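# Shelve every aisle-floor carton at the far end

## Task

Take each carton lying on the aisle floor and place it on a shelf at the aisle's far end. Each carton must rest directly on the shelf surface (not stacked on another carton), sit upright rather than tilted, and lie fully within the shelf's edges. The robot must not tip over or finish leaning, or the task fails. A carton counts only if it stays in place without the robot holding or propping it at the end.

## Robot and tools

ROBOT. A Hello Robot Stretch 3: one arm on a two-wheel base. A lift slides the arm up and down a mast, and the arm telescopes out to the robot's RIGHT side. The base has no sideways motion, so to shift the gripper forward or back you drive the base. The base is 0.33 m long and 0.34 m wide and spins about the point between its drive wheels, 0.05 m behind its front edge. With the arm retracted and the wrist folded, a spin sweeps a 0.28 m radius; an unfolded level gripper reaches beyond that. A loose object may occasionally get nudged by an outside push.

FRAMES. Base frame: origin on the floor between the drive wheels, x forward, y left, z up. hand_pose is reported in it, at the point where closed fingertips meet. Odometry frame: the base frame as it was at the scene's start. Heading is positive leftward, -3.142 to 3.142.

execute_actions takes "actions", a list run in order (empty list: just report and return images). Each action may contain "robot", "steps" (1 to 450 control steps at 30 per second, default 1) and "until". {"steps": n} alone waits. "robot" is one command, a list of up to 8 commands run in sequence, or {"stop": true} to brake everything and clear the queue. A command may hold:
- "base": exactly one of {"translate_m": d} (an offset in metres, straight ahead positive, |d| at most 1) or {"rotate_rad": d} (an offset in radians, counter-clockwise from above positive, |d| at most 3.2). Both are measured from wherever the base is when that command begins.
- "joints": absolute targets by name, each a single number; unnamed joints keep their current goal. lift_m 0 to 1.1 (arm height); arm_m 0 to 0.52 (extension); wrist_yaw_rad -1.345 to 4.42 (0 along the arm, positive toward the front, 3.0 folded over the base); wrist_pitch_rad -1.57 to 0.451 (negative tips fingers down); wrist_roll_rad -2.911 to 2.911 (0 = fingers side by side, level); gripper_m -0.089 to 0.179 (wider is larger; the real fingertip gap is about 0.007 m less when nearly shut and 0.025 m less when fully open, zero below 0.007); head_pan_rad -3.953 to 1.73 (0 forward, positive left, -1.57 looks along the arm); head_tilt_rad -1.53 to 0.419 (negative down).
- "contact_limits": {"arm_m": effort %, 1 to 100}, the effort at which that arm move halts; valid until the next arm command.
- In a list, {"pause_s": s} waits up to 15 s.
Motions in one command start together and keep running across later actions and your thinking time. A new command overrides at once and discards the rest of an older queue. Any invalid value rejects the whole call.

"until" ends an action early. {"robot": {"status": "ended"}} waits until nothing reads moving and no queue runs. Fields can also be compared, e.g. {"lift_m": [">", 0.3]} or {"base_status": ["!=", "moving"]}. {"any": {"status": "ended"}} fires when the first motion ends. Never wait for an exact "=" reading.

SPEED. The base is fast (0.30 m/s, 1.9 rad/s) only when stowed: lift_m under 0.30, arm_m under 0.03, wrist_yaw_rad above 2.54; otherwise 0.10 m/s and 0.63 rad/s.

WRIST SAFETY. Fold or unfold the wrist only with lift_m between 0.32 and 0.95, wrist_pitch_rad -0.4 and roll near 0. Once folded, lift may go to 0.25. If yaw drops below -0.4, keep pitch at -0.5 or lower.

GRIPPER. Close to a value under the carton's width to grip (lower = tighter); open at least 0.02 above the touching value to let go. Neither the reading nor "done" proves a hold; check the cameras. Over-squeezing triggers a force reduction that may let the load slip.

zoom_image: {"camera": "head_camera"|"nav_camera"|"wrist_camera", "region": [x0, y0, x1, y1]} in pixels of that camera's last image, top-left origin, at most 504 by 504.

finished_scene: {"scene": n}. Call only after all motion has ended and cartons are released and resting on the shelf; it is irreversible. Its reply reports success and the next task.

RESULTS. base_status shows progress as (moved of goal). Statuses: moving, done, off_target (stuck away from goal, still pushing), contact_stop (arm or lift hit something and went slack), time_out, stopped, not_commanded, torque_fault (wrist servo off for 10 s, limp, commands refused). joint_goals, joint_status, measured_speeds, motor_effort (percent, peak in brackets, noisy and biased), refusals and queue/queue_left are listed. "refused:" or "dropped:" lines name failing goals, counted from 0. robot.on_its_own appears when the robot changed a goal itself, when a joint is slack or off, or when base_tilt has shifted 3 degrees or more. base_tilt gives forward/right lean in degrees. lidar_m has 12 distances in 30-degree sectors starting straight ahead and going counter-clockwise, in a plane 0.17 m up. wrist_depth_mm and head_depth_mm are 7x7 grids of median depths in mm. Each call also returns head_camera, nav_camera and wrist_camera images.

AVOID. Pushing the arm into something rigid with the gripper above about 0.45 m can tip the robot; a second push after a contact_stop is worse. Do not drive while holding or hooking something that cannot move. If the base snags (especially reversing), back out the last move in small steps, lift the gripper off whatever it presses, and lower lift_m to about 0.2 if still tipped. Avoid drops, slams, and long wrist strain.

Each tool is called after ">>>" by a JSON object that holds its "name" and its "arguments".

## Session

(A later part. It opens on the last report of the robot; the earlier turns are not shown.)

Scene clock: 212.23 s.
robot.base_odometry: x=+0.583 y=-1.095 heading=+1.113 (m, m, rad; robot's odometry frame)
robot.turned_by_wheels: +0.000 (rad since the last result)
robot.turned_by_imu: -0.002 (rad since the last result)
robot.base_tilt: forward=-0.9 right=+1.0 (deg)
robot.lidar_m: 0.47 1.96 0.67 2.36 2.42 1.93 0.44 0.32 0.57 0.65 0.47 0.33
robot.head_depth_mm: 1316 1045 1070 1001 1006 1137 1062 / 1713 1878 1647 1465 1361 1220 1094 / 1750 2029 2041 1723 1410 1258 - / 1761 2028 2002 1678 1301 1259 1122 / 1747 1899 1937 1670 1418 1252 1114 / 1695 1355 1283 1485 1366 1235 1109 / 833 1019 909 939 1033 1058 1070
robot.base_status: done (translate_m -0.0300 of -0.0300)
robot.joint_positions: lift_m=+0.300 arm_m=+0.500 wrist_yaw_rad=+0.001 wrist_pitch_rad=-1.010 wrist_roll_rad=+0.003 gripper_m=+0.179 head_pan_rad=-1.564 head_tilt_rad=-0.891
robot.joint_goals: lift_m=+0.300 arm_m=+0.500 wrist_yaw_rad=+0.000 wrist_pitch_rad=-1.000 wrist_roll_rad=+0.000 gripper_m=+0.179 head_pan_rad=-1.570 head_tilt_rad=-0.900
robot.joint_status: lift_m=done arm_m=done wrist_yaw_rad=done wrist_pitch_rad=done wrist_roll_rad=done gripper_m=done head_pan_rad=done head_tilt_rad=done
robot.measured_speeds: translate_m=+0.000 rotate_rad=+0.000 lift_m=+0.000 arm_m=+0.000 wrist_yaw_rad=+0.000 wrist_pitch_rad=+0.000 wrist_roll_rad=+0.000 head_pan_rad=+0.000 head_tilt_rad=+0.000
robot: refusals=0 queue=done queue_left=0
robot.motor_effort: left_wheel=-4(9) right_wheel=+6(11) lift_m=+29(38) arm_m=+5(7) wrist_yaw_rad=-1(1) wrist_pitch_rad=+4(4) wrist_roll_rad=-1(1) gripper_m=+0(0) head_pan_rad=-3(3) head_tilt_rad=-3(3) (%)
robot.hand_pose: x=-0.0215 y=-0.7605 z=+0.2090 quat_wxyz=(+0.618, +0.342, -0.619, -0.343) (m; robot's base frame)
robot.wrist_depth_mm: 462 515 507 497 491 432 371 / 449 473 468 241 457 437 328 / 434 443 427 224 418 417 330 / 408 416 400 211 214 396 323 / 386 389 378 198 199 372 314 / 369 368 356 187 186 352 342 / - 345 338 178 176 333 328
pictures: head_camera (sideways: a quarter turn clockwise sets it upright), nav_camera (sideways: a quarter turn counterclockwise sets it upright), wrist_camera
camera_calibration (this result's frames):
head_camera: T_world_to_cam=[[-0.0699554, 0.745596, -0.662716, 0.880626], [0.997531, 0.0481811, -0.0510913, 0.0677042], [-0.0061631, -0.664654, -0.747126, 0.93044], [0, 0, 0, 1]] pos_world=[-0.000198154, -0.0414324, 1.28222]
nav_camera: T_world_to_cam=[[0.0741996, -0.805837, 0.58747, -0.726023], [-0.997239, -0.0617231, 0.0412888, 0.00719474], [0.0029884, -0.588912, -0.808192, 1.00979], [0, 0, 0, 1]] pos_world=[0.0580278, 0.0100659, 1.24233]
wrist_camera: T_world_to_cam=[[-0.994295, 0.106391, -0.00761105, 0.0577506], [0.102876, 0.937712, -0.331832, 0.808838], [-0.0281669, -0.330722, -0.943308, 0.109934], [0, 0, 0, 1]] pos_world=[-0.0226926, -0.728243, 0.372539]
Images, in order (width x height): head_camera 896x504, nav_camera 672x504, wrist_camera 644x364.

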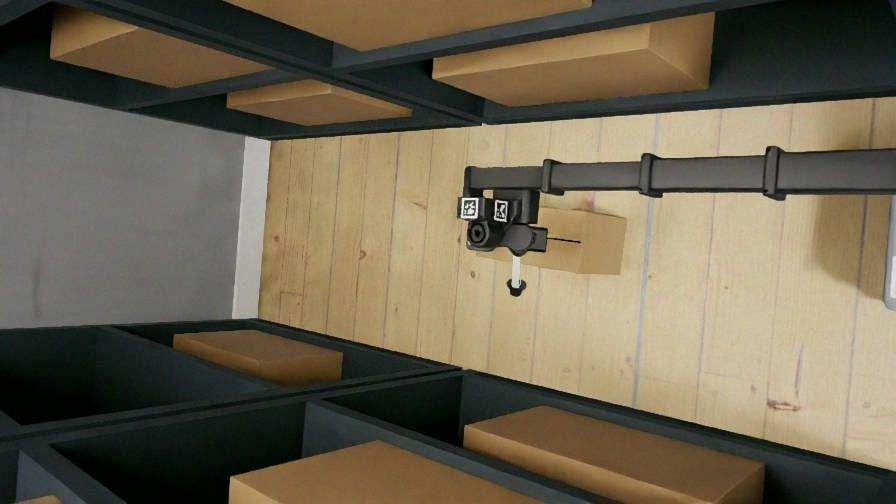

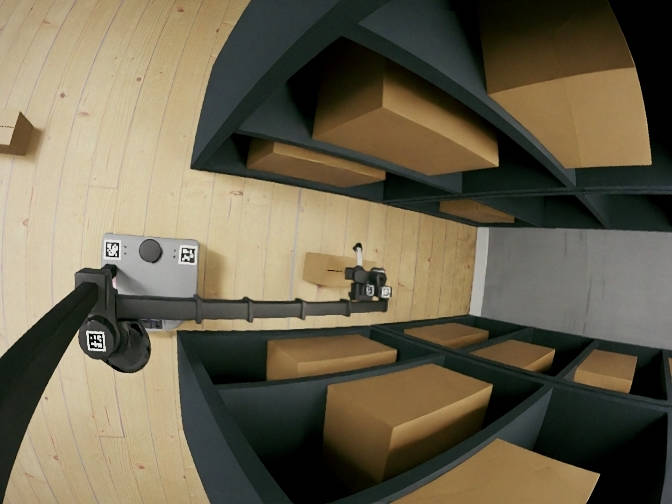

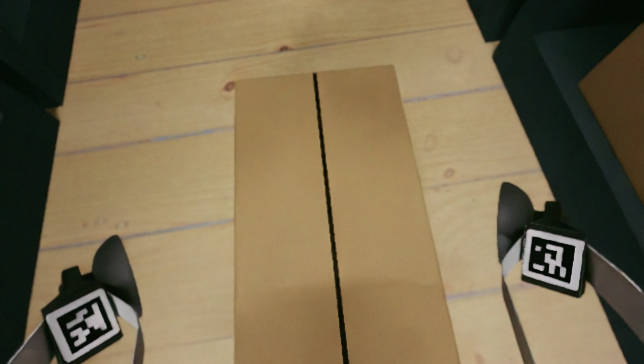

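>>> {"name": "execute_actions", "arguments": {"actions": [{"robot":[{"joints":{"lift_m":0.2,"arm_m":0.52}},{"joints":{"gripper_m":0.04}},{"pause_s":1},{"joints":{"lift_m":0.45}},{"joints":{"arm_m":0.0}},{"joints":{"wrist_yaw_rad":1.57}}],"steps":450,"until":{"robot":{"status":"ended"}}}]}}

Scene clock: 216.43 s.
robot.base_odometry: x=+0.583 y=-1.095 heading=+1.113 (m, m, rad; robot's odometry frame)
robot.turned_by_wheels: +0.000 (rad since the last result)
robot.turned_by_imu: -0.003 (rad since the last result)
robot.base_tilt: forward=-0.9 right=+0.9 (deg)
robot.lidar_m: 0.47 1.96 0.67 2.36 2.42 1.93 0.44 0.32 0.57 0.65 0.47 0.33
robot.head_depth_mm: 1314 1046 1070 985 1005 1103 1063 / 1717 1865 1633 1474 1369 1226 1095 / 1741 2020 2018 1688 1436 1263 1121 / 1747 2047 2018 1676 1317 1257 1121 / 1739 1954 1949 1670 1431 1249 1112 / 1687 1397 1278 1494 1368 1243 1108 / 838 1022 925 941 1031 1067 1069
robot.base_status: done (translate_m -0.0300 of -0.0300)
robot.joint_positions: lift_m=+0.213 arm_m=+0.517 wrist_yaw_rad=-0.001 wrist_pitch_rad=-0.986 wrist_roll_rad=-0.002 gripper_m=+0.179 head_pan_rad=-1.564 head_tilt_rad=-0.891
robot.joint_goals: lift_m=+0.213 arm_m=+0.520 wrist_yaw_rad=+0.000 wrist_pitch_rad=-1.000 wrist_roll_rad=+0.000 gripper_m=+0.179 head_pan_rad=-1.570 head_tilt_rad=-0.900
robot.joint_status: lift_m=contact_stop arm_m=done wrist_yaw_rad=done wrist_pitch_rad=done wrist_roll_rad=done gripper_m=done head_pan_rad=done head_tilt_rad=done
robot.measured_speeds: translate_m=+0.000 rotate_rad=+0.000 lift_m=+0.003 arm_m=+0.000 wrist_yaw_rad=+0.000 wrist_pitch_rad=+0.000 wrist_roll_rad=+0.000 head_pan_rad=+0.000 head_tilt_rad=+0.000
robot: refusals=0 queue=dropped queue_left=0
robot.on_its_own: lift_m is slack since a contact_stop, until your next command for it (your +0.200 is given up)
robot.motor_effort: left_wheel=+3(15) right_wheel=-5(34) lift_m=+30(30) arm_m=+4(5) wrist_yaw_rad=+1(13) wrist_pitch_rad=-7(8) wrist_roll_rad=+1(6) gripper_m=-1(1) head_pan_rad=-2(2) head_tilt_rad=-3(3) (%)
robot.hand_pose: x=-0.0217 y=-0.7836 z=+0.1248 quat_wxyz=(+0.624, +0.335, -0.622, -0.335) (m; robot's base frame)
robot.wrist_depth_mm: 415 407 156 153 155 384 295 / 386 379 143 141 140 359 302 / 354 346 133 131 130 336 312 / 330 321 124 122 121 311 304 / 308 302 116 115 113 113 287 / 293 111 109 108 107 107 268 / - 105 103 102 101 101 257
pictures: head_camera (sideways: a quarter turn clockwise sets it upright), nav_camera (sideways: a quarter turn counterclockwise sets it upright), wrist_camera
dropped: robot: command 0 of its queue: lift_m: contact_stop
camera_calibration (this result's frames):
head_camera: T_world_to_cam=[[-0.0699543, 0.745717, -0.66258, 0.880448], [0.997531, 0.048188, -0.0510836, 0.0676942], [-0.00616555, -0.664517, -0.747247, 0.930598], [0, 0, 0, 1]] pos_world=[-0.000198275, -0.0414288, 1.28221]
nav_camera: T_world_to_cam=[[0.0741983, -0.805945, 0.587323, -0.725831], [-0.997239, -0.0617282, 0.0412787, 0.00720794], [0.00298606, -0.588764, -0.8083, 1.00993], [0, 0, 0, 1]] pos_world=[0.0580277, 0.0100767, 1.24233]
wrist_camera: T_world_to_cam=[[-0.994531, 0.104181, -0.00743805, 0.0575536], [0.100036, 0.929644, -0.354619, 0.799056], [-0.0300298, -0.353423, -0.934981, 0.00393425], [0, 0, 0, 1]] pos_world=[-0.0225774, -0.747444, 0.287467]
Images, in order (width x height): head_camera 896x504, nav_camera 672x504, wrist_camera 644x364.

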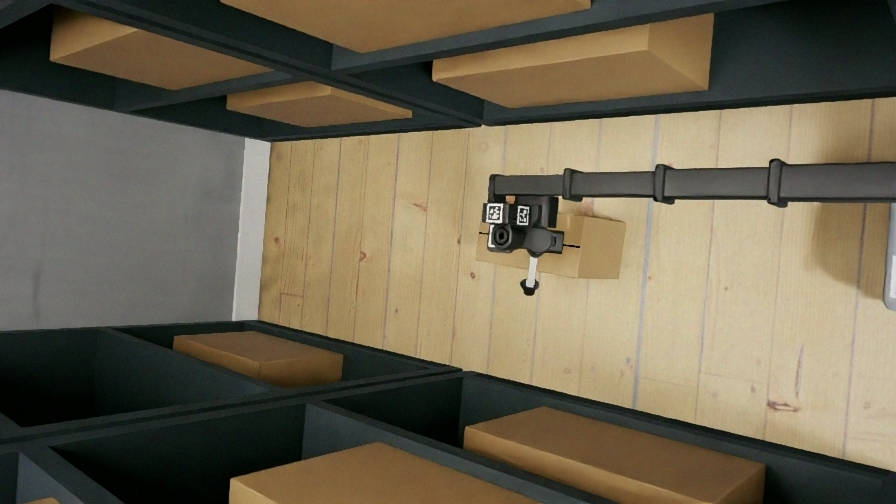

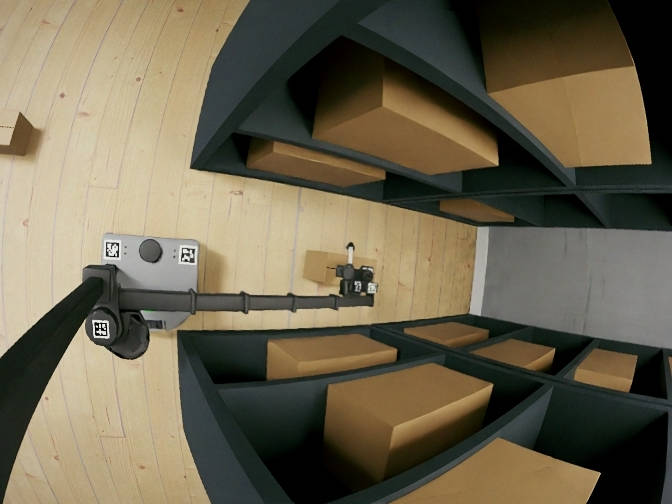

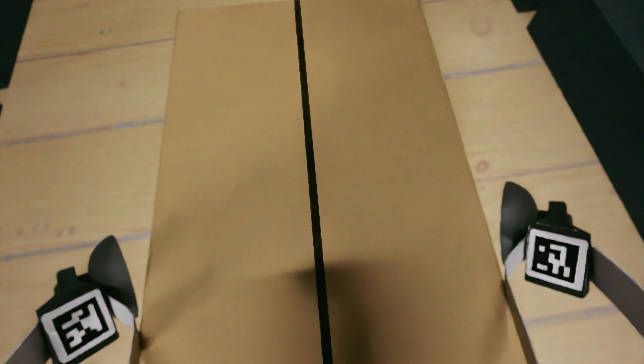

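>>> {"name": "execute_actions", "arguments": {"actions": [{"robot":[{"joints":{"lift_m":0.22}},{"joints":{"gripper_m":0.06}},{"pause_s":1},{"joints":{"lift_m":0.45}},{"joints":{"arm_m":0.0}},{"joints":{"wrist_yaw_rad":1.57}},{"base":{"rotate_rad":1.57},"joints":{"head_pan_rad":-3.14,"head_tilt_rad":-0.5}}],"steps":450,"until":{"robot":{"status":"ended"}}},{"steps":300,"until":{"robot":{"status":"ended"}}}]}}

Scene clock: 236.27 s.
robot.base_odometry: x=+0.583 y=-1.095 heading=+2.683 (m, m, rad; robot's odometry frame)
robot.turned_by_wheels: +1.570 (rad since the last result)
robot.turned_by_imu: +1.564 (rad since the last result)
robot.base_tilt: forward=-0.8 right=+0.9 (deg)
robot.lidar_m: 2.36 2.43 1.93 0.43 0.36 0.57 1.30 0.47 0.33 0.48 1.96 0.67
robot.head_depth_mm: 1476 1204 1008 1045 974 924 909 / 1642 1741 1906 1602 1520 1344 1222 / 1651 1797 1959 2147 2035 1607 1318 / 1674 1804 1975 2201 2017 1591 1314 / 1653 1804 1969 2164 1957 1590 1311 / 1648 1743 1892 1458 1669 1438 1280 / 840 902 949 1089 1045 1048 1066
robot.base_status: done (rotate_rad +1.5698 of +1.5700)
robot.joint_positions: lift_m=+0.450 arm_m=+0.000 wrist_yaw_rad=+1.567 wrist_pitch_rad=-1.012 wrist_roll_rad=-0.001 gripper_m=+0.138 head_pan_rad=-3.133 head_tilt_rad=-0.507
robot.joint_goals: lift_m=+0.450 arm_m=+0.000 wrist_yaw_rad=+1.570 wrist_pitch_rad=-1.000 wrist_roll_rad=+0.000 gripper_m=+0.137 head_pan_rad=-3.140 head_tilt_rad=-0.500
robot.joint_status: lift_m=done arm_m=done wrist_yaw_rad=done wrist_pitch_rad=done wrist_roll_rad=done gripper_m=off_target head_pan_rad=done head_tilt_rad=done
robot.measured_speeds: translate_m=+0.000 rotate_rad=+0.000 lift_m=+0.000 arm_m=+0.000 wrist_yaw_rad=+0.000 wrist_pitch_rad=+0.000 wrist_roll_rad=+0.000 head_pan_rad=+0.000 head_tilt_rad=+0.000
robot: refusals=0 queue=done queue_left=0
robot.on_its_own: gripper_m is held at +0.137, not at your +0.060, by its stall guard, which is not easing now
robot.motor_effort: left_wheel=-4(8) right_wheel=+6(11) lift_m=+39(39) arm_m=-5(6) wrist_yaw_rad=+2(3) wrist_pitch_rad=+5(7) wrist_roll_rad=+1(1) gripper_m=-23(100) head_pan_rad=-3(35) head_tilt_rad=+2(19) (%)
robot.hand_pose: x=+0.0940 y=-0.1459 z=+0.3585 quat_wxyz=(+0.681, +0.679, -0.195, +0.194) (m; robot's base frame)
robot.wrist_depth_mm: 738 711 148 146 147 684 675 / 679 663 138 136 136 633 631 / 628 615 129 128 127 585 588 / 587 570 122 120 120 557 554 / 550 541 115 114 113 113 532 / 525 110 109 108 108 109 483 / - 105 104 103 102 103 468
pictures: head_camera (sideways: a quarter turn clockwise sets it upright), nav_camera (sideways: a quarter turn counterclockwise sets it upright), wrist_camera
camera_calibration (this result's frames):
head_camera: T_world_to_cam=[[0.443023, 0.0690487, -0.893847, 1.1788], [0.0282661, -0.99761, -0.0630545, 0.0892204], [-0.896065, 0.00266899, -0.443916, 0.541424], [0, 0, 0, 1]] pos_world=[-0.0396055, 0.00616764, 1.29964]
nav_camera: T_world_to_cam=[[-0.527044, -0.0736338, 0.846642, -1.06013], [-0.0444925, 0.997264, 0.0590365, -0.0217479], [-0.848672, -0.00655439, -0.528878, 0.651689], [0, 0, 0, 1]] pos_world=[-0.00663279, -0.0521016, 1.2435]
wrist_camera: T_world_to_cam=[[-0.107534, -0.994189, -0.0050444, -0.136567], [-0.938251, 0.103159, -0.330217, 0.245789], [0.328818, -0.0307766, -0.943892, 0.467785], [0, 0, 0, 1]] pos_world=[0.06211, -0.146732, 0.522013]
Images, in order (width x height): head_camera 896x504, nav_camera 672x504, wrist_camera 644x364.

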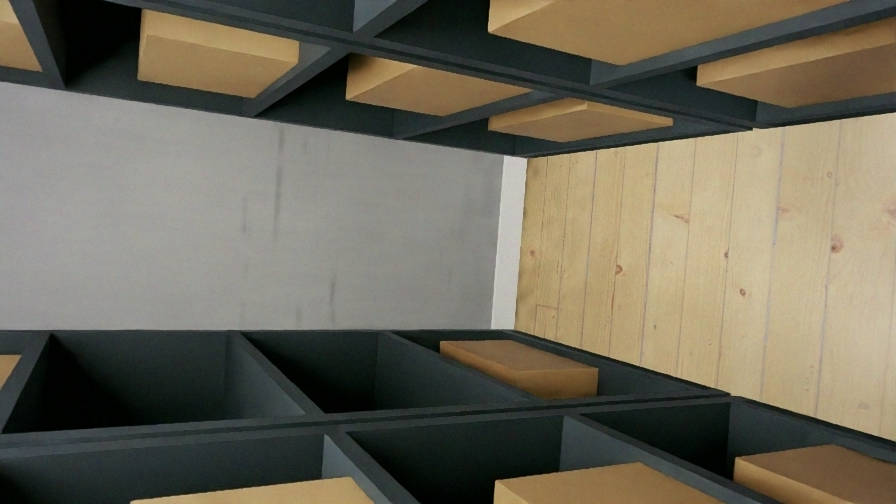

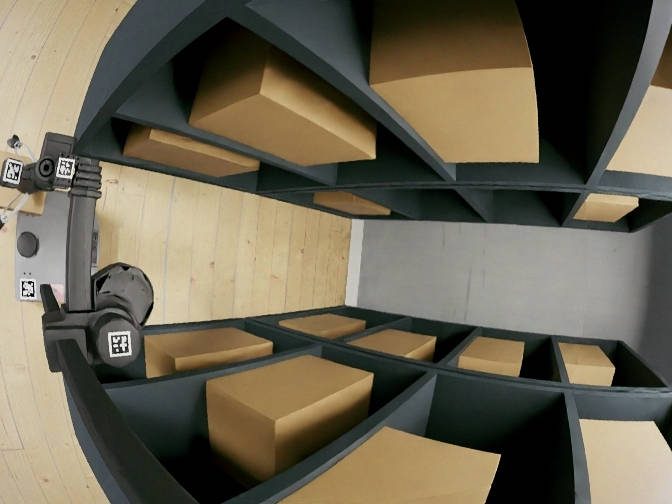

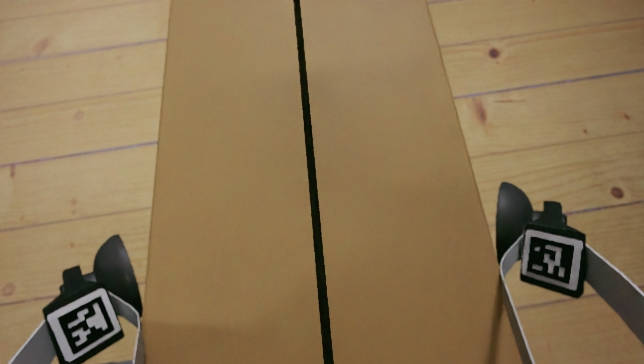

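>>> {"name": "execute_actions", "arguments": {"actions": [{"robot":[{"base":{"rotate_rad":-0.07},"joints":{"gripper_m":0.05,"head_pan_rad":-2.2,"head_tilt_rad":-0.3}},{"base":{"translate_m":-1.0}},{"joints":{"gripper_m":0.06}}],"steps":450,"until":{"robot":{"status":"ended"}}}]}}

Scene clock: 257.13 s.
robot.base_odometry: x=+1.446 y=-1.599 heading=+2.613 (m, m, rad; robot's odometry frame)
robot.turned_by_wheels: -0.070 (rad since the last result)
robot.turned_by_imu: -0.068 (rad since the last result)
robot.base_tilt: forward=-0.9 right=+1.0 (deg)
robot.lidar_m: 1.63 0.39 0.27 0.24 0.24 0.35 0.95 0.59 0.57 0.37 0.46 0.52
robot.head_depth_mm: 504 915 997 1008 797 1088 964 / 455 963 1115 1093 696 1158 922 / 415 999 1083 1109 684 1093 917 / 382 918 991 1029 674 550 909 / 381 855 912 947 665 498 904 / 390 799 844 886 659 472 872 / 399 749 785 829 649 468 817
robot.base_status: done (translate_m -1.0000 of -1.0000)
robot.joint_positions: lift_m=+0.450 arm_m=+0.000 wrist_yaw_rad=+1.567 wrist_pitch_rad=-1.012 wrist_roll_rad=-0.001 gripper_m=+0.082 head_pan_rad=-2.207 head_tilt_rad=-0.310
robot.joint_goals: lift_m=+0.450 arm_m=+0.000 wrist_yaw_rad=+1.570 wrist_pitch_rad=-1.000 wrist_roll_rad=+0.000 gripper_m=+0.060 head_pan_rad=-2.200 head_tilt_rad=-0.300
robot.joint_status: lift_m=done arm_m=done wrist_yaw_rad=done wrist_pitch_rad=done wrist_roll_rad=done gripper_m=off_target head_pan_rad=done head_tilt_rad=done
robot.measured_speeds: translate_m=+0.000 rotate_rad=+0.000 lift_m=+0.000 arm_m=+0.000 wrist_yaw_rad=+0.000 wrist_pitch_rad=+0.000 wrist_roll_rad=+0.000 head_pan_rad=+0.000 head_tilt_rad=+0.000
robot: refusals=0 queue=done queue_left=0
robot.motor_effort: left_wheel=+3(5) right_wheel=-4(10) lift_m=+39(39) arm_m=-5(5) wrist_yaw_rad=+2(2) wrist_pitch_rad=+5(5) wrist_roll_rad=+1(1) gripper_m=-100(100) head_pan_rad=+3(38) head_tilt_rad=+3(15) (%)
robot.hand_pose: x=+0.0940 y=-0.1459 z=+0.3584 quat_wxyz=(+0.681, +0.679, -0.195, +0.194) (m; robot's base frame)
robot.wrist_depth_mm: 630 713 148 146 147 334 298 / 595 659 138 137 136 376 390 / 557 612 130 128 127 474 500 / 526 570 122 121 120 473 472 / 506 531 115 114 113 113 445 / 466 110 109 108 108 109 394 / - 106 104 103 102 103 294
pictures: head_camera (sideways: a quarter turn clockwise sets it upright), nav_camera (sideways: a quarter turn counterclockwise sets it upright), wrist_camera
camera_calibration (this result's frames):
head_camera: T_world_to_cam=[[0.101753, 0.247529, -0.963523, 1.27183], [0.80668, -0.587325, -0.0656942, 0.0879252], [-0.582163, -0.77057, -0.259439, 0.299431], [0, 0, 0, 1]] pos_world=[-0.0260224, -0.0324408, 1.30889]
nav_camera: T_world_to_cam=[[-0.153127, -0.32357, 0.933732, -1.17602], [-0.816438, 0.573769, 0.0649393, -0.0247397], [-0.556759, -0.75239, -0.352034, 0.419791], [0, 0, 0, 1]] pos_world=[0.0334432, -0.0504839, 1.24748]
wrist_camera: T_world_to_cam=[[-0.10753, -0.994189, -0.00503961, -0.13657], [-0.938268, 0.103155, -0.330169, 0.24576], [0.328771, -0.0307746, -0.943908, 0.467794], [0, 0, 0, 1]] pos_world=[0.0621066, -0.146732, 0.522009]
Images, in order (width x height): head_camera 896x504, nav_camera 672x504, wrist_camera 644x364.

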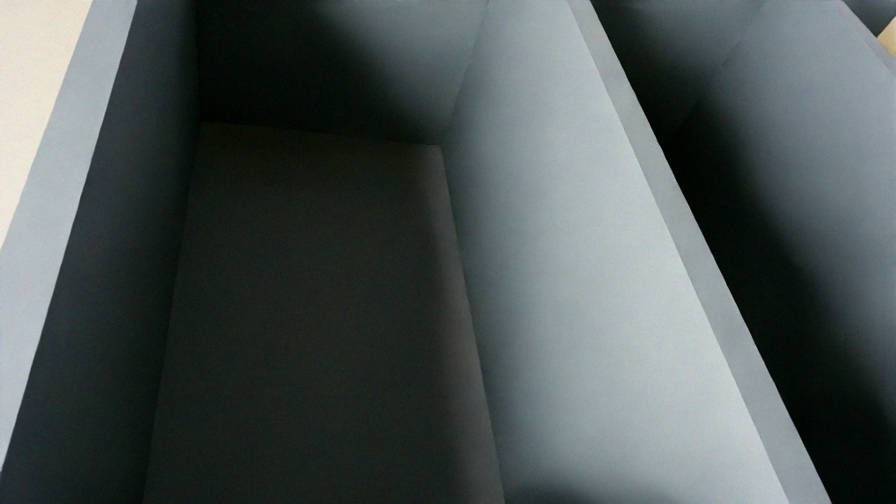

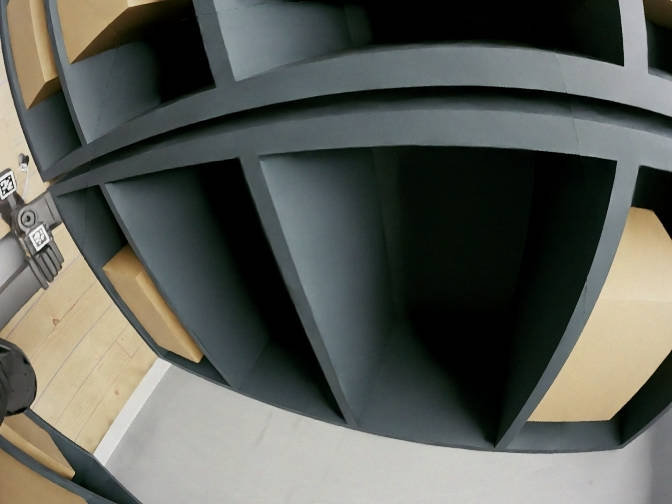

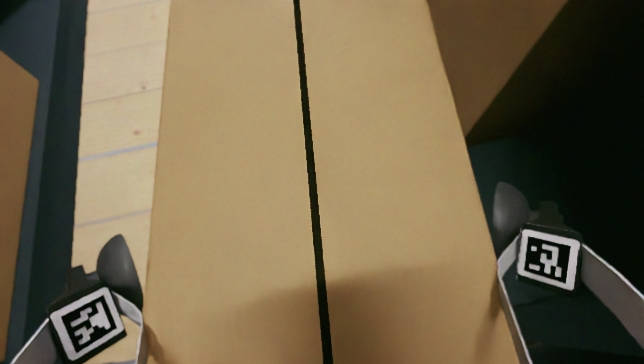

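>>> {"name": "execute_actions", "arguments": {"actions": [{"robot":[{"base":{"rotate_rad":0.07},"joints":{"head_pan_rad":-1.57,"head_tilt_rad":-0.75}},{"base":{"translate_m":-0.45}}],"steps":450,"until":{"robot":{"status":"ended"}}}]}}

Scene clock: 268.57 s.
robot.base_odometry: x=+1.850 y=-1.798 heading=+2.683 (m, m, rad; robot's odometry frame)
robot.turned_by_wheels: +0.070 (rad since the last result)
robot.turned_by_imu: +0.070 (rad since the last result)
robot.base_tilt: forward=-0.8 right=+1.0 (deg)
robot.lidar_m: 0.97 0.44 0.27 0.27 0.28 0.53 0.52 0.53 0.39 0.38 0.51 0.52
robot.head_depth_mm: 662 736 605 464 933 803 881 / 667 739 598 461 949 799 894 / 670 740 592 456 943 796 902 / 675 743 586 454 932 784 911 / 678 737 580 463 928 788 1091 / 682 740 574 460 924 783 1084 / 687 746 569 457 919 776 1075
robot.base_status: done (translate_m -0.4500 of -0.4500)
robot.joint_positions: lift_m=+0.450 arm_m=+0.000 wrist_yaw_rad=+1.567 wrist_pitch_rad=-1.012 wrist_roll_rad=-0.001 gripper_m=+0.128 head_pan_rad=-1.577 head_tilt_rad=-0.740
robot.joint_goals: lift_m=+0.450 arm_m=+0.000 wrist_yaw_rad=+1.570 wrist_pitch_rad=-1.000 wrist_roll_rad=+0.000 gripper_m=+0.127 head_pan_rad=-1.570 head_tilt_rad=-0.750
robot.joint_status: lift_m=done arm_m=done wrist_yaw_rad=done wrist_pitch_rad=done wrist_roll_rad=done gripper_m=off_target head_pan_rad=done head_tilt_rad=done
robot.measured_speeds: translate_m=+0.000 rotate_rad=+0.000 lift_m=+0.000 arm_m=+0.000 wrist_yaw_rad=+0.000 wrist_pitch_rad=+0.000 wrist_roll_rad=+0.000 head_pan_rad=+0.000 head_tilt_rad=+0.000
robot: refusals=0 queue=done queue_left=0
robot.on_its_own: gripper_m is held at +0.127, not at your +0.060, by its stall guard, which is still easing
robot.motor_effort: left_wheel=-3(9) right_wheel=+6(6) lift_m=+39(39) arm_m=-5(5) wrist_yaw_rad=+3(2) wrist_pitch_rad=+5(5) wrist_roll_rad=+1(1) gripper_m=-29(100) head_pan_rad=+3(29) head_tilt_rad=-3(19) (%)
robot.hand_pose: x=+0.0940 y=-0.1459 z=+0.3584 quat_wxyz=(+0.681, +0.679, -0.195, +0.194) (m; robot's base frame)
robot.wrist_depth_mm: 577 706 147 146 147 412 439 / 572 653 138 136 136 513 527 / 532 609 129 128 127 508 501 / 514 569 122 121 120 476 473 / 490 534 115 114 113 113 445 / 451 110 109 108 108 109 420 / - 105 104 103 102 103 298
pictures: head_camera (sideways: a quarter turn clockwise sets it upright), nav_camera (sideways: a quarter turn counterclockwise sets it upright), wrist_camera
camera_calibration (this result's frames):
head_camera: T_world_to_cam=[[-0.0612558, 0.638401, -0.767263, 1.01682], [0.998007, 0.0274931, -0.0568021, 0.0751467], [-0.015168, -0.769213, -0.638813, 0.78962], [0, 0, 0, 1]] pos_world=[-0.000733695, -0.0438202, 1.28886]
nav_camera: T_world_to_cam=[[0.0646764, -0.70931, 0.701923, -0.875097], [-0.997893, -0.0423566, 0.0491453, -0.00303846], [-0.0051282, -0.703623, -0.710555, 0.882878], [0, 0, 0, 1]] pos_world=[0.0580937, 0.000369434, 1.24173]
wrist_camera: T_world_to_cam=[[-0.107496, -0.994193, -0.00503878, -0.13657], [-0.938272, 0.103123, -0.33017, 0.245756], [0.328772, -0.0307641, -0.943908, 0.467796], [0, 0, 0, 1]] pos_world=[0.0621067, -0.146729, 0.522009]
Images, in order (width x height): head_camera 896x504, nav_camera 672x504, wrist_camera 644x364.

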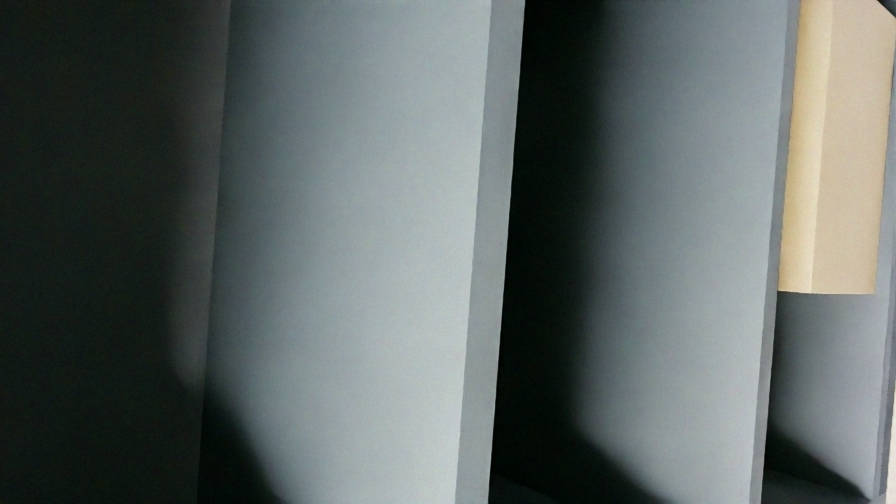

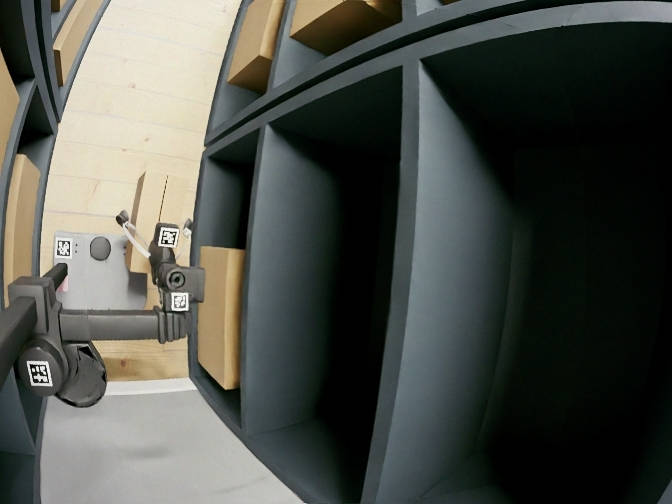

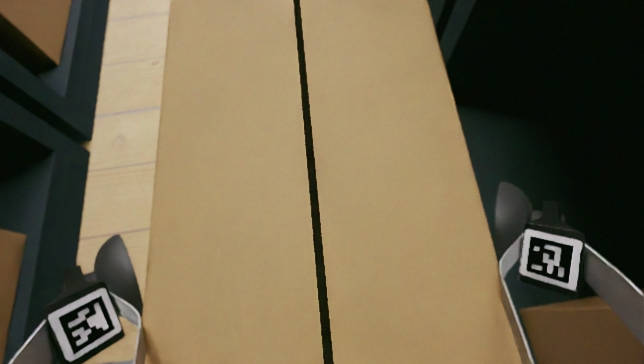

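>>> {"name": "execute_actions", "arguments": {"actions": [{"robot":[{"base":{"translate_m":-0.08},"joints":{"lift_m":0.69,"gripper_m":0.05,"head_tilt_rad":-1.0}},{"joints":{"arm_m":0.06}}],"steps":450,"until":{"robot":{"status":"ended"}}}]}}

Scene clock: 282.30 s.
robot.base_odometry: x=+1.921 y=-1.834 heading=+2.683 (m, m, rad; robot's odometry frame)
robot.turned_by_wheels: +0.000 (rad since the last result)
robot.turned_by_imu: +0.000 (rad since the last result)
robot.base_tilt: forward=-0.8 right=+0.9 (deg)
robot.lidar_m: 0.98 0.37 0.28 0.27 0.28 0.46 0.44 0.46 0.39 0.38 0.40 0.57
robot.head_depth_mm: 607 490 436 922 838 1084 - / 604 486 439 911 845 - - / 599 484 436 907 - 1170 1131 / 594 480 436 904 823 587 1126 / 587 477 440 903 820 592 1084 / 584 473 974 897 811 599 1076 / 578 470 963 890 827 604 1086
robot.base_status: done (translate_m -0.0800 of -0.0800)
robot.joint_positions: lift_m=+0.690 arm_m=+0.060 wrist_yaw_rad=+1.567 wrist_pitch_rad=-1.012 wrist_roll_rad=-0.001 gripper_m=+0.070 head_pan_rad=-1.577 head_tilt_rad=-0.987
robot.joint_goals: lift_m=+0.690 arm_m=+0.060 wrist_yaw_rad=+1.570 wrist_pitch_rad=-1.000 wrist_roll_rad=+0.000 gripper_m=+0.067 head_pan_rad=-1.570 head_tilt_rad=-1.000
robot.joint_status: lift_m=done arm_m=done wrist_yaw_rad=done wrist_pitch_rad=done wrist_roll_rad=done gripper_m=off_target head_pan_rad=done head_tilt_rad=done
robot.measured_speeds: translate_m=+0.000 rotate_rad=+0.000 lift_m=+0.000 arm_m=+0.000 wrist_yaw_rad=+0.000 wrist_pitch_rad=+0.000 wrist_roll_rad=+0.000 head_pan_rad=+0.000 head_tilt_rad=+0.000
robot: refusals=0 queue=done queue_left=0
robot.on_its_own: gripper_m is held at +0.067, not at your +0.050, by its stall guard, which is still easing
robot.motor_effort: left_wheel=-4(7) right_wheel=+6(8) lift_m=+38(39) arm_m=+5(4) wrist_yaw_rad=+1(3) wrist_pitch_rad=+5(5) wrist_roll_rad=+1(1) gripper_m=-61(100) head_pan_rad=+3(2) head_tilt_rad=-4(17) (%)
robot.hand_pose: x=+0.0940 y=-0.2052 z=+0.5985 quat_wxyz=(+0.681, +0.679, -0.195, +0.194) (m; robot's base frame)
robot.wrist_depth_mm: 660 948 148 147 147 304 299 / 659 859 138 137 136 283 279 / 626 837 130 128 127 266 261 / 756 759 122 121 120 250 245 / 587 698 116 114 114 113 230 / 554 110 109 108 108 109 219 / - 106 104 103 102 103 209
pictures: head_camera (sideways: a quarter turn clockwise sets it upright), nav_camera (sideways: a quarter turn counterclockwise sets it upright), wrist_camera
camera_calibration (this result's frames):
head_camera: T_world_to_cam=[[-0.0604043, 0.806726, -0.587831, 0.782997], [0.998077, 0.0406135, -0.0468233, 0.0621383], [-0.0138997, -0.589529, -0.807628, 1.00916], [0, 0, 0, 1]] pos_world=[-0.000695479, -0.0392603, 1.2782]
nav_camera: T_world_to_cam=[[0.0639513, -0.859492, 0.507133, -0.621302], [-0.997946, -0.0531517, 0.0357627, 0.0143982], [-0.0037828, -0.508378, -0.861126, 1.07864], [0, 0, 0, 1]] pos_world=[0.058182, 0.0151196, 1.24341]
wrist_camera: T_world_to_cam=[[-0.107391, -0.994204, -0.00503554, -0.194351], [-0.938293, 0.103024, -0.33014, 0.331073], [0.328746, -0.0307294, -0.943918, 0.692534], [0, 0, 0, 1]] pos_world=[0.0621047, -0.206052, 0.762017]
Images, in order (width x height): head_camera 896x504, nav_camera 672x504, wrist_camera 644x364.

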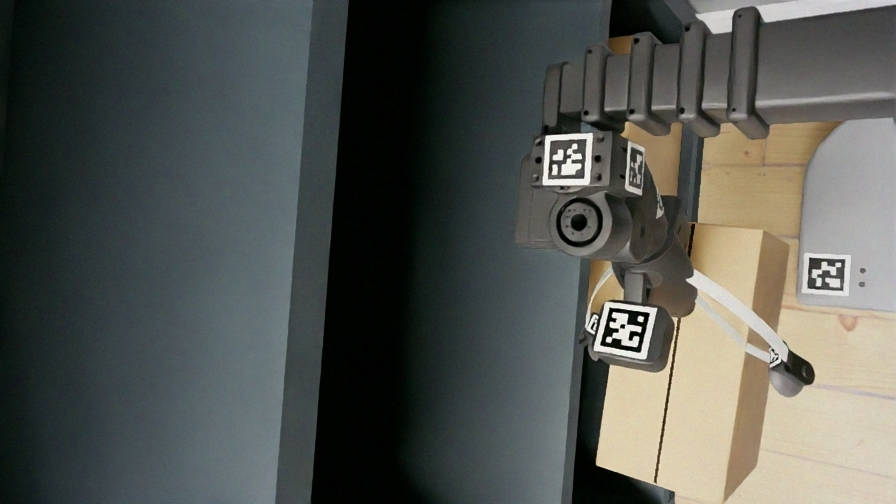

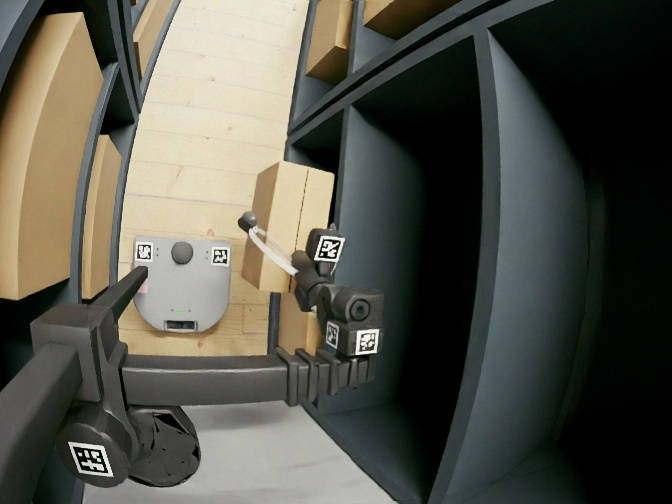

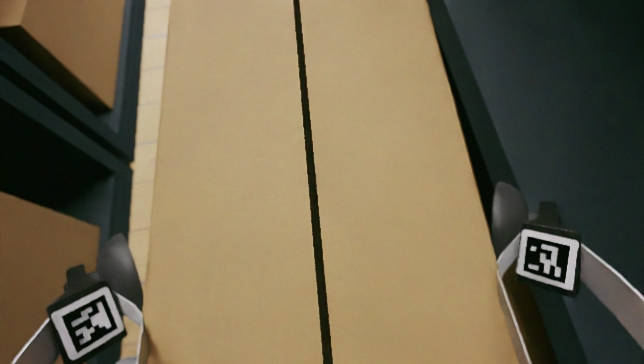

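>>> {"name": "execute_actions", "arguments": {"actions": [{"robot":[{"joints":{"lift_m":0.79,"arm_m":0.0,"gripper_m":0.06}},{"joints":{"wrist_yaw_rad":0}},{"joints":{"arm_m":0.1}}],"steps":450,"until":{"robot":{"status":"ended"}}}]}}

Scene clock: 310.40 s.
robot.base_odometry: x=+1.921 y=-1.834 heading=+2.683 (m, m, rad; robot's odometry frame)
robot.turned_by_wheels: +0.000 (rad since the last result)
robot.turned_by_imu: -0.001 (rad since the last result)
robot.base_tilt: forward=-0.8 right=+1.0 (deg)
robot.lidar_m: 0.98 0.37 0.28 0.27 0.28 0.46 0.44 0.46 0.39 0.38 0.39 0.57
robot.head_depth_mm: 608 490 435 - - - - / 602 488 438 - 960 1169 1121 / 598 484 435 - 554 1170 1138 / 594 480 436 641 554 1168 1138 / 589 478 441 901 821 1176 1103 / 584 475 969 894 831 1185 1094 / 579 471 968 889 1191 1188 1083
robot.base_status: done (translate_m -0.0800 of -0.0800)
robot.joint_positions: lift_m=+0.790 arm_m=+0.100 wrist_yaw_rad=+0.002 wrist_pitch_rad=-1.012 wrist_roll_rad=-0.001 gripper_m=+0.088 head_pan_rad=-1.577 head_tilt_rad=-0.987
robot.joint_goals: lift_m=+0.790 arm_m=+0.100 wrist_yaw_rad=+0.000 wrist_pitch_rad=-1.000 wrist_roll_rad=+0.000 gripper_m=+0.086 head_pan_rad=-1.570 head_tilt_rad=-1.000
robot.joint_status: lift_m=done arm_m=done wrist_yaw_rad=done wrist_pitch_rad=done wrist_roll_rad=done gripper_m=off_target head_pan_rad=done head_tilt_rad=done
robot.measured_speeds: translate_m=+0.000 rotate_rad=+0.000 lift_m=+0.000 arm_m=+0.000 wrist_yaw_rad=+0.000 wrist_pitch_rad=+0.000 wrist_roll_rad=+0.000 head_pan_rad=+0.000 head_tilt_rad=+0.000
robot: refusals=0 queue=done queue_left=0
robot.on_its_own: gripper_m is held at +0.086, not at your +0.060, by its stall guard, which is still easing
robot.motor_effort: left_wheel=-4(4) right_wheel=+6(6) lift_m=+38(42) arm_m=+5(6) wrist_yaw_rad=-2(3) wrist_pitch_rad=+5(5) wrist_roll_rad=+1(1) gripper_m=-51(100) head_pan_rad=+3(2) head_tilt_rad=-4(4) (%)
robot.hand_pose: x=-0.0214 y=-0.3600 z=+0.6984 quat_wxyz=(+0.619, +0.344, -0.617, -0.342) (m; robot's base frame)
robot.wrist_depth_mm: 460 453 147 146 147 431 402 / 423 417 138 136 136 401 391 / 393 386 130 128 127 377 370 / 368 362 122 121 120 349 349 / 346 228 115 115 113 114 335 / 329 110 109 108 108 109 524 / - 106 104 103 102 103 547
pictures: head_camera (sideways: a quarter turn clockwise sets it upright), nav_camera (sideways: a quarter turn counterclockwise sets it upright), wrist_camera
camera_calibration (this result's frames):
head_camera: T_world_to_cam=[[-0.060404, 0.806786, -0.587748, 0.782889], [0.998077, 0.0406184, -0.0468185, 0.0621321], [-0.0138992, -0.589446, -0.807688, 1.00924], [0, 0, 0, 1]] pos_world=[-0.000695459, -0.0392578, 1.2782]
nav_camera: T_world_to_cam=[[0.063951, -0.859544, 0.507045, -0.621187], [-0.997946, -0.0531555, 0.0357567, 0.0144061], [-0.00378221, -0.50829, -0.861178, 1.07871], [0, 0, 0, 1]] pos_world=[0.058182, 0.0151256, 1.24342]
wrist_camera: T_world_to_cam=[[-0.994784, 0.101882, -0.00505137, 0.0155365], [0.0978317, 0.93887, -0.330079, 0.594768], [-0.0288866, -0.328852, -0.94394, 0.705139], [0, 0, 0, 1]] pos_world=[-0.0223626, -0.328106, 0.862008]
Images, in order (width x height): head_camera 896x504, nav_camera 672x504, wrist_camera 644x364.

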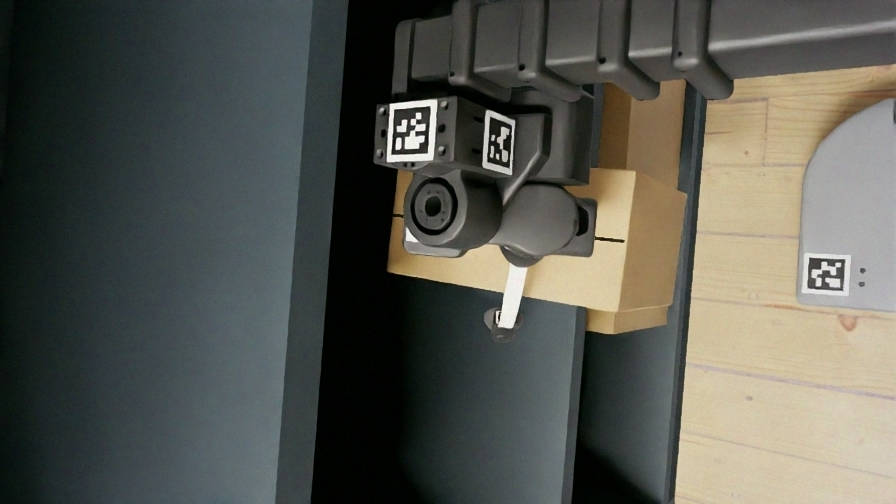

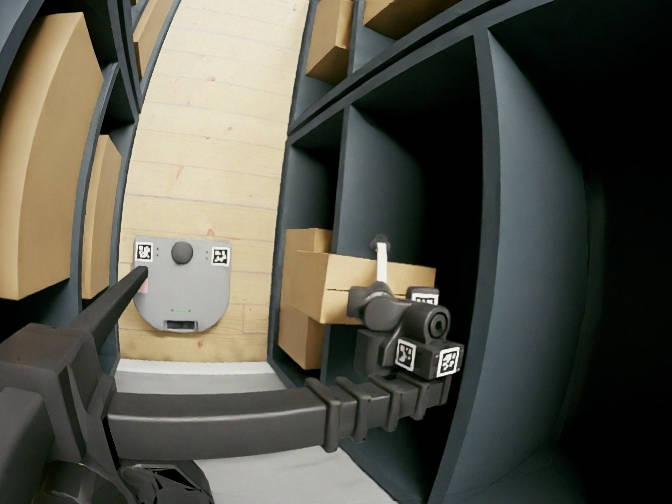

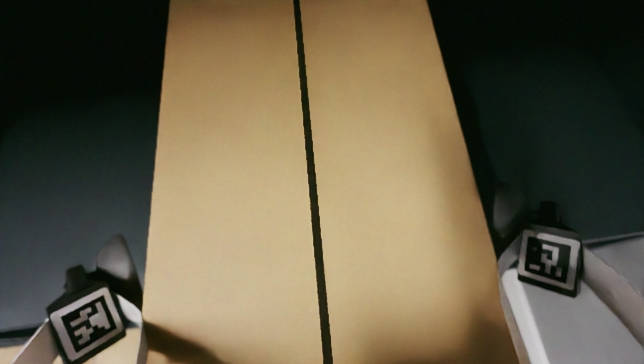

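>>> {"name": "execute_actions", "arguments": {"actions": [{"robot":[{"joints":{"arm_m":0.18},"contact_limits":{"arm_m":25}},{"joints":{"lift_m":0.758}},{"joints":{"gripper_m":0.179}},{"joints":{"arm_m":0.0}}],"steps":450,"until":{"robot":{"status":"ended"}}}]}}

Scene clock: 319.73 s.
robot.base_odometry: x=+1.921 y=-1.834 heading=+2.683 (m, m, rad; robot's odometry frame)
robot.turned_by_wheels: +0.000 (rad since the last result)
robot.turned_by_imu: -0.001 (rad since the last result)
robot.base_tilt: forward=-0.9 right=+1.0 (deg)
robot.lidar_m: 0.97 0.37 0.28 0.27 0.28 0.46 0.44 0.46 0.39 0.38 0.40 0.57
robot.head_depth_mm: 606 490 436 914 828 - - / 602 487 439 911 827 - 1121 / 596 484 436 908 625 - - / 592 480 436 903 619 - - / 587 477 440 903 819 1177 1080 / 585 474 968 891 831 1190 1085 / 578 471 966 891 1194 1186 1089
robot.base_status: done (translate_m -0.0800 of -0.0800)
robot.joint_positions: lift_m=+0.758 arm_m=+0.000 wrist_yaw_rad=+0.002 wrist_pitch_rad=-1.012 wrist_roll_rad=-0.001 gripper_m=+0.179 head_pan_rad=-1.577 head_tilt_rad=-0.987
robot.joint_goals: lift_m=+0.758 arm_m=+0.000 wrist_yaw_rad=+0.000 wrist_pitch_rad=-1.000 wrist_roll_rad=+0.000 gripper_m=+0.179 head_pan_rad=-1.570 head_tilt_rad=-1.000
robot.joint_status: lift_m=done arm_m=done wrist_yaw_rad=done wrist_pitch_rad=done wrist_roll_rad=done gripper_m=done head_pan_rad=done head_tilt_rad=done
robot.measured_speeds: translate_m=+0.000 rotate_rad=+0.000 lift_m=+0.000 arm_m=+0.000 wrist_yaw_rad=+0.000 wrist_pitch_rad=+0.000 wrist_roll_rad=+0.000 head_pan_rad=+0.000 head_tilt_rad=+0.000
robot: refusals=0 queue=done queue_left=0
robot.motor_effort: left_wheel=-3(4) right_wheel=+6(6) lift_m=+31(40) arm_m=-5(6) wrist_yaw_rad=-3(2) wrist_pitch_rad=+5(5) wrist_roll_rad=+1(1) gripper_m=-1(93) head_pan_rad=+3(3) head_tilt_rad=-4(4) (%)
robot.hand_pose: x=-0.0214 y=-0.2606 z=+0.6667 quat_wxyz=(+0.619, +0.344, -0.617, -0.342) (m; robot's base frame)
robot.wrist_depth_mm: 416 413 163 161 165 391 382 / 385 379 149 147 148 363 359 / 359 352 137 135 134 343 343 / 333 330 127 125 124 537 470 / 536 701 118 117 116 117 480 / 638 112 111 110 109 110 521 / - 106 104 103 102 103 535
pictures: head_camera (sideways: a quarter turn clockwise sets it upright), nav_camera (sideways: a quarter turn counterclockwise sets it upright), wrist_camera
camera_calibration (this result's frames):
head_camera: T_world_to_cam=[[-0.0604093, 0.80683, -0.587687, 0.782809], [0.998077, 0.0406289, -0.046815, 0.0621275], [-0.0138947, -0.589385, -0.807733, 1.00929], [0, 0, 0, 1]] pos_world=[-0.000695177, -0.0392561, 1.27819]
nav_camera: T_world_to_cam=[[0.0639568, -0.859582, 0.50698, -0.621102], [-0.997946, -0.0531651, 0.0357522, 0.014412], [-0.00377831, -0.508225, -0.861216, 1.07876], [0, 0, 0, 1]] pos_world=[0.0581819, 0.0151304, 1.24342]
wrist_camera: T_world_to_cam=[[-0.994776, 0.10196, -0.00503958, 0.00525825], [0.0979041, 0.938898, -0.329977, 0.490968], [-0.0289126, -0.328746, -0.943976, 0.707923], [0, 0, 0, 1]] pos_world=[-0.0223691, -0.228778, 0.830297]
Images, in order (width x height): head_camera 896x504, nav_camera 672x504, wrist_camera 644x364.

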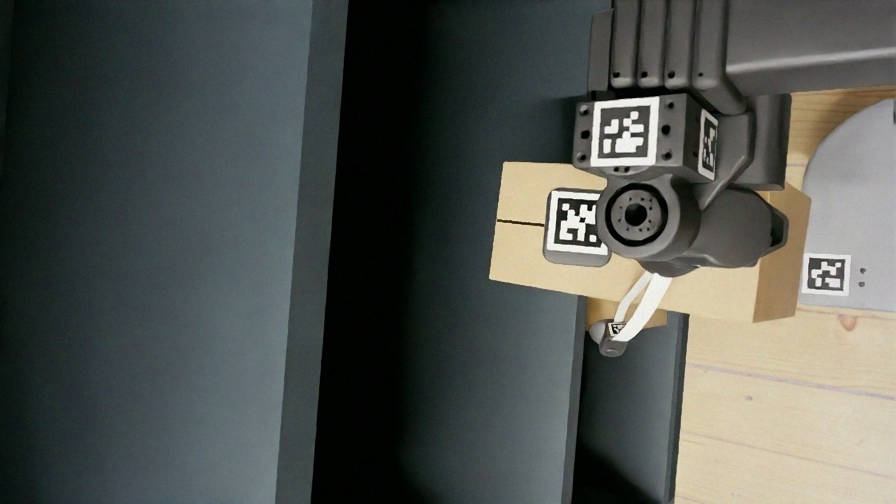

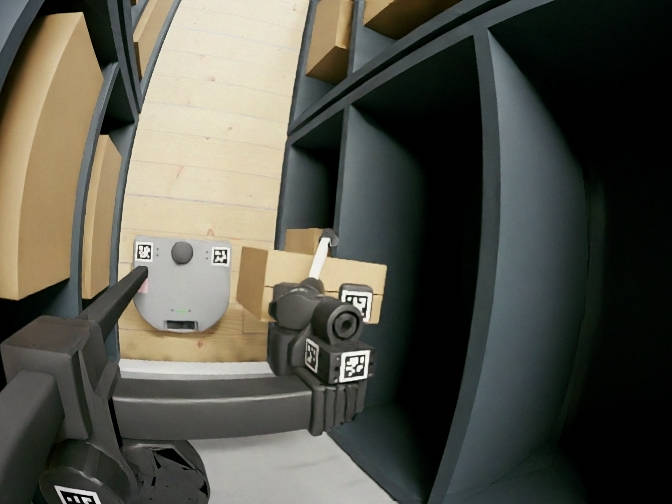

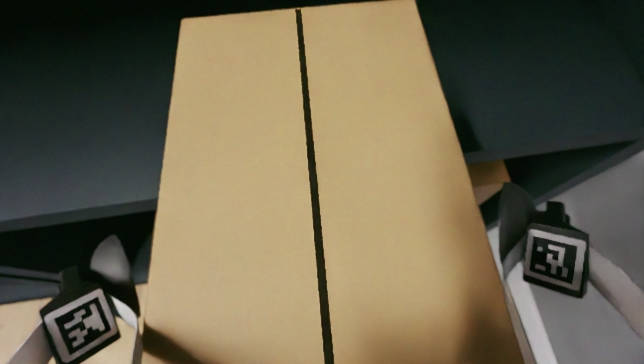

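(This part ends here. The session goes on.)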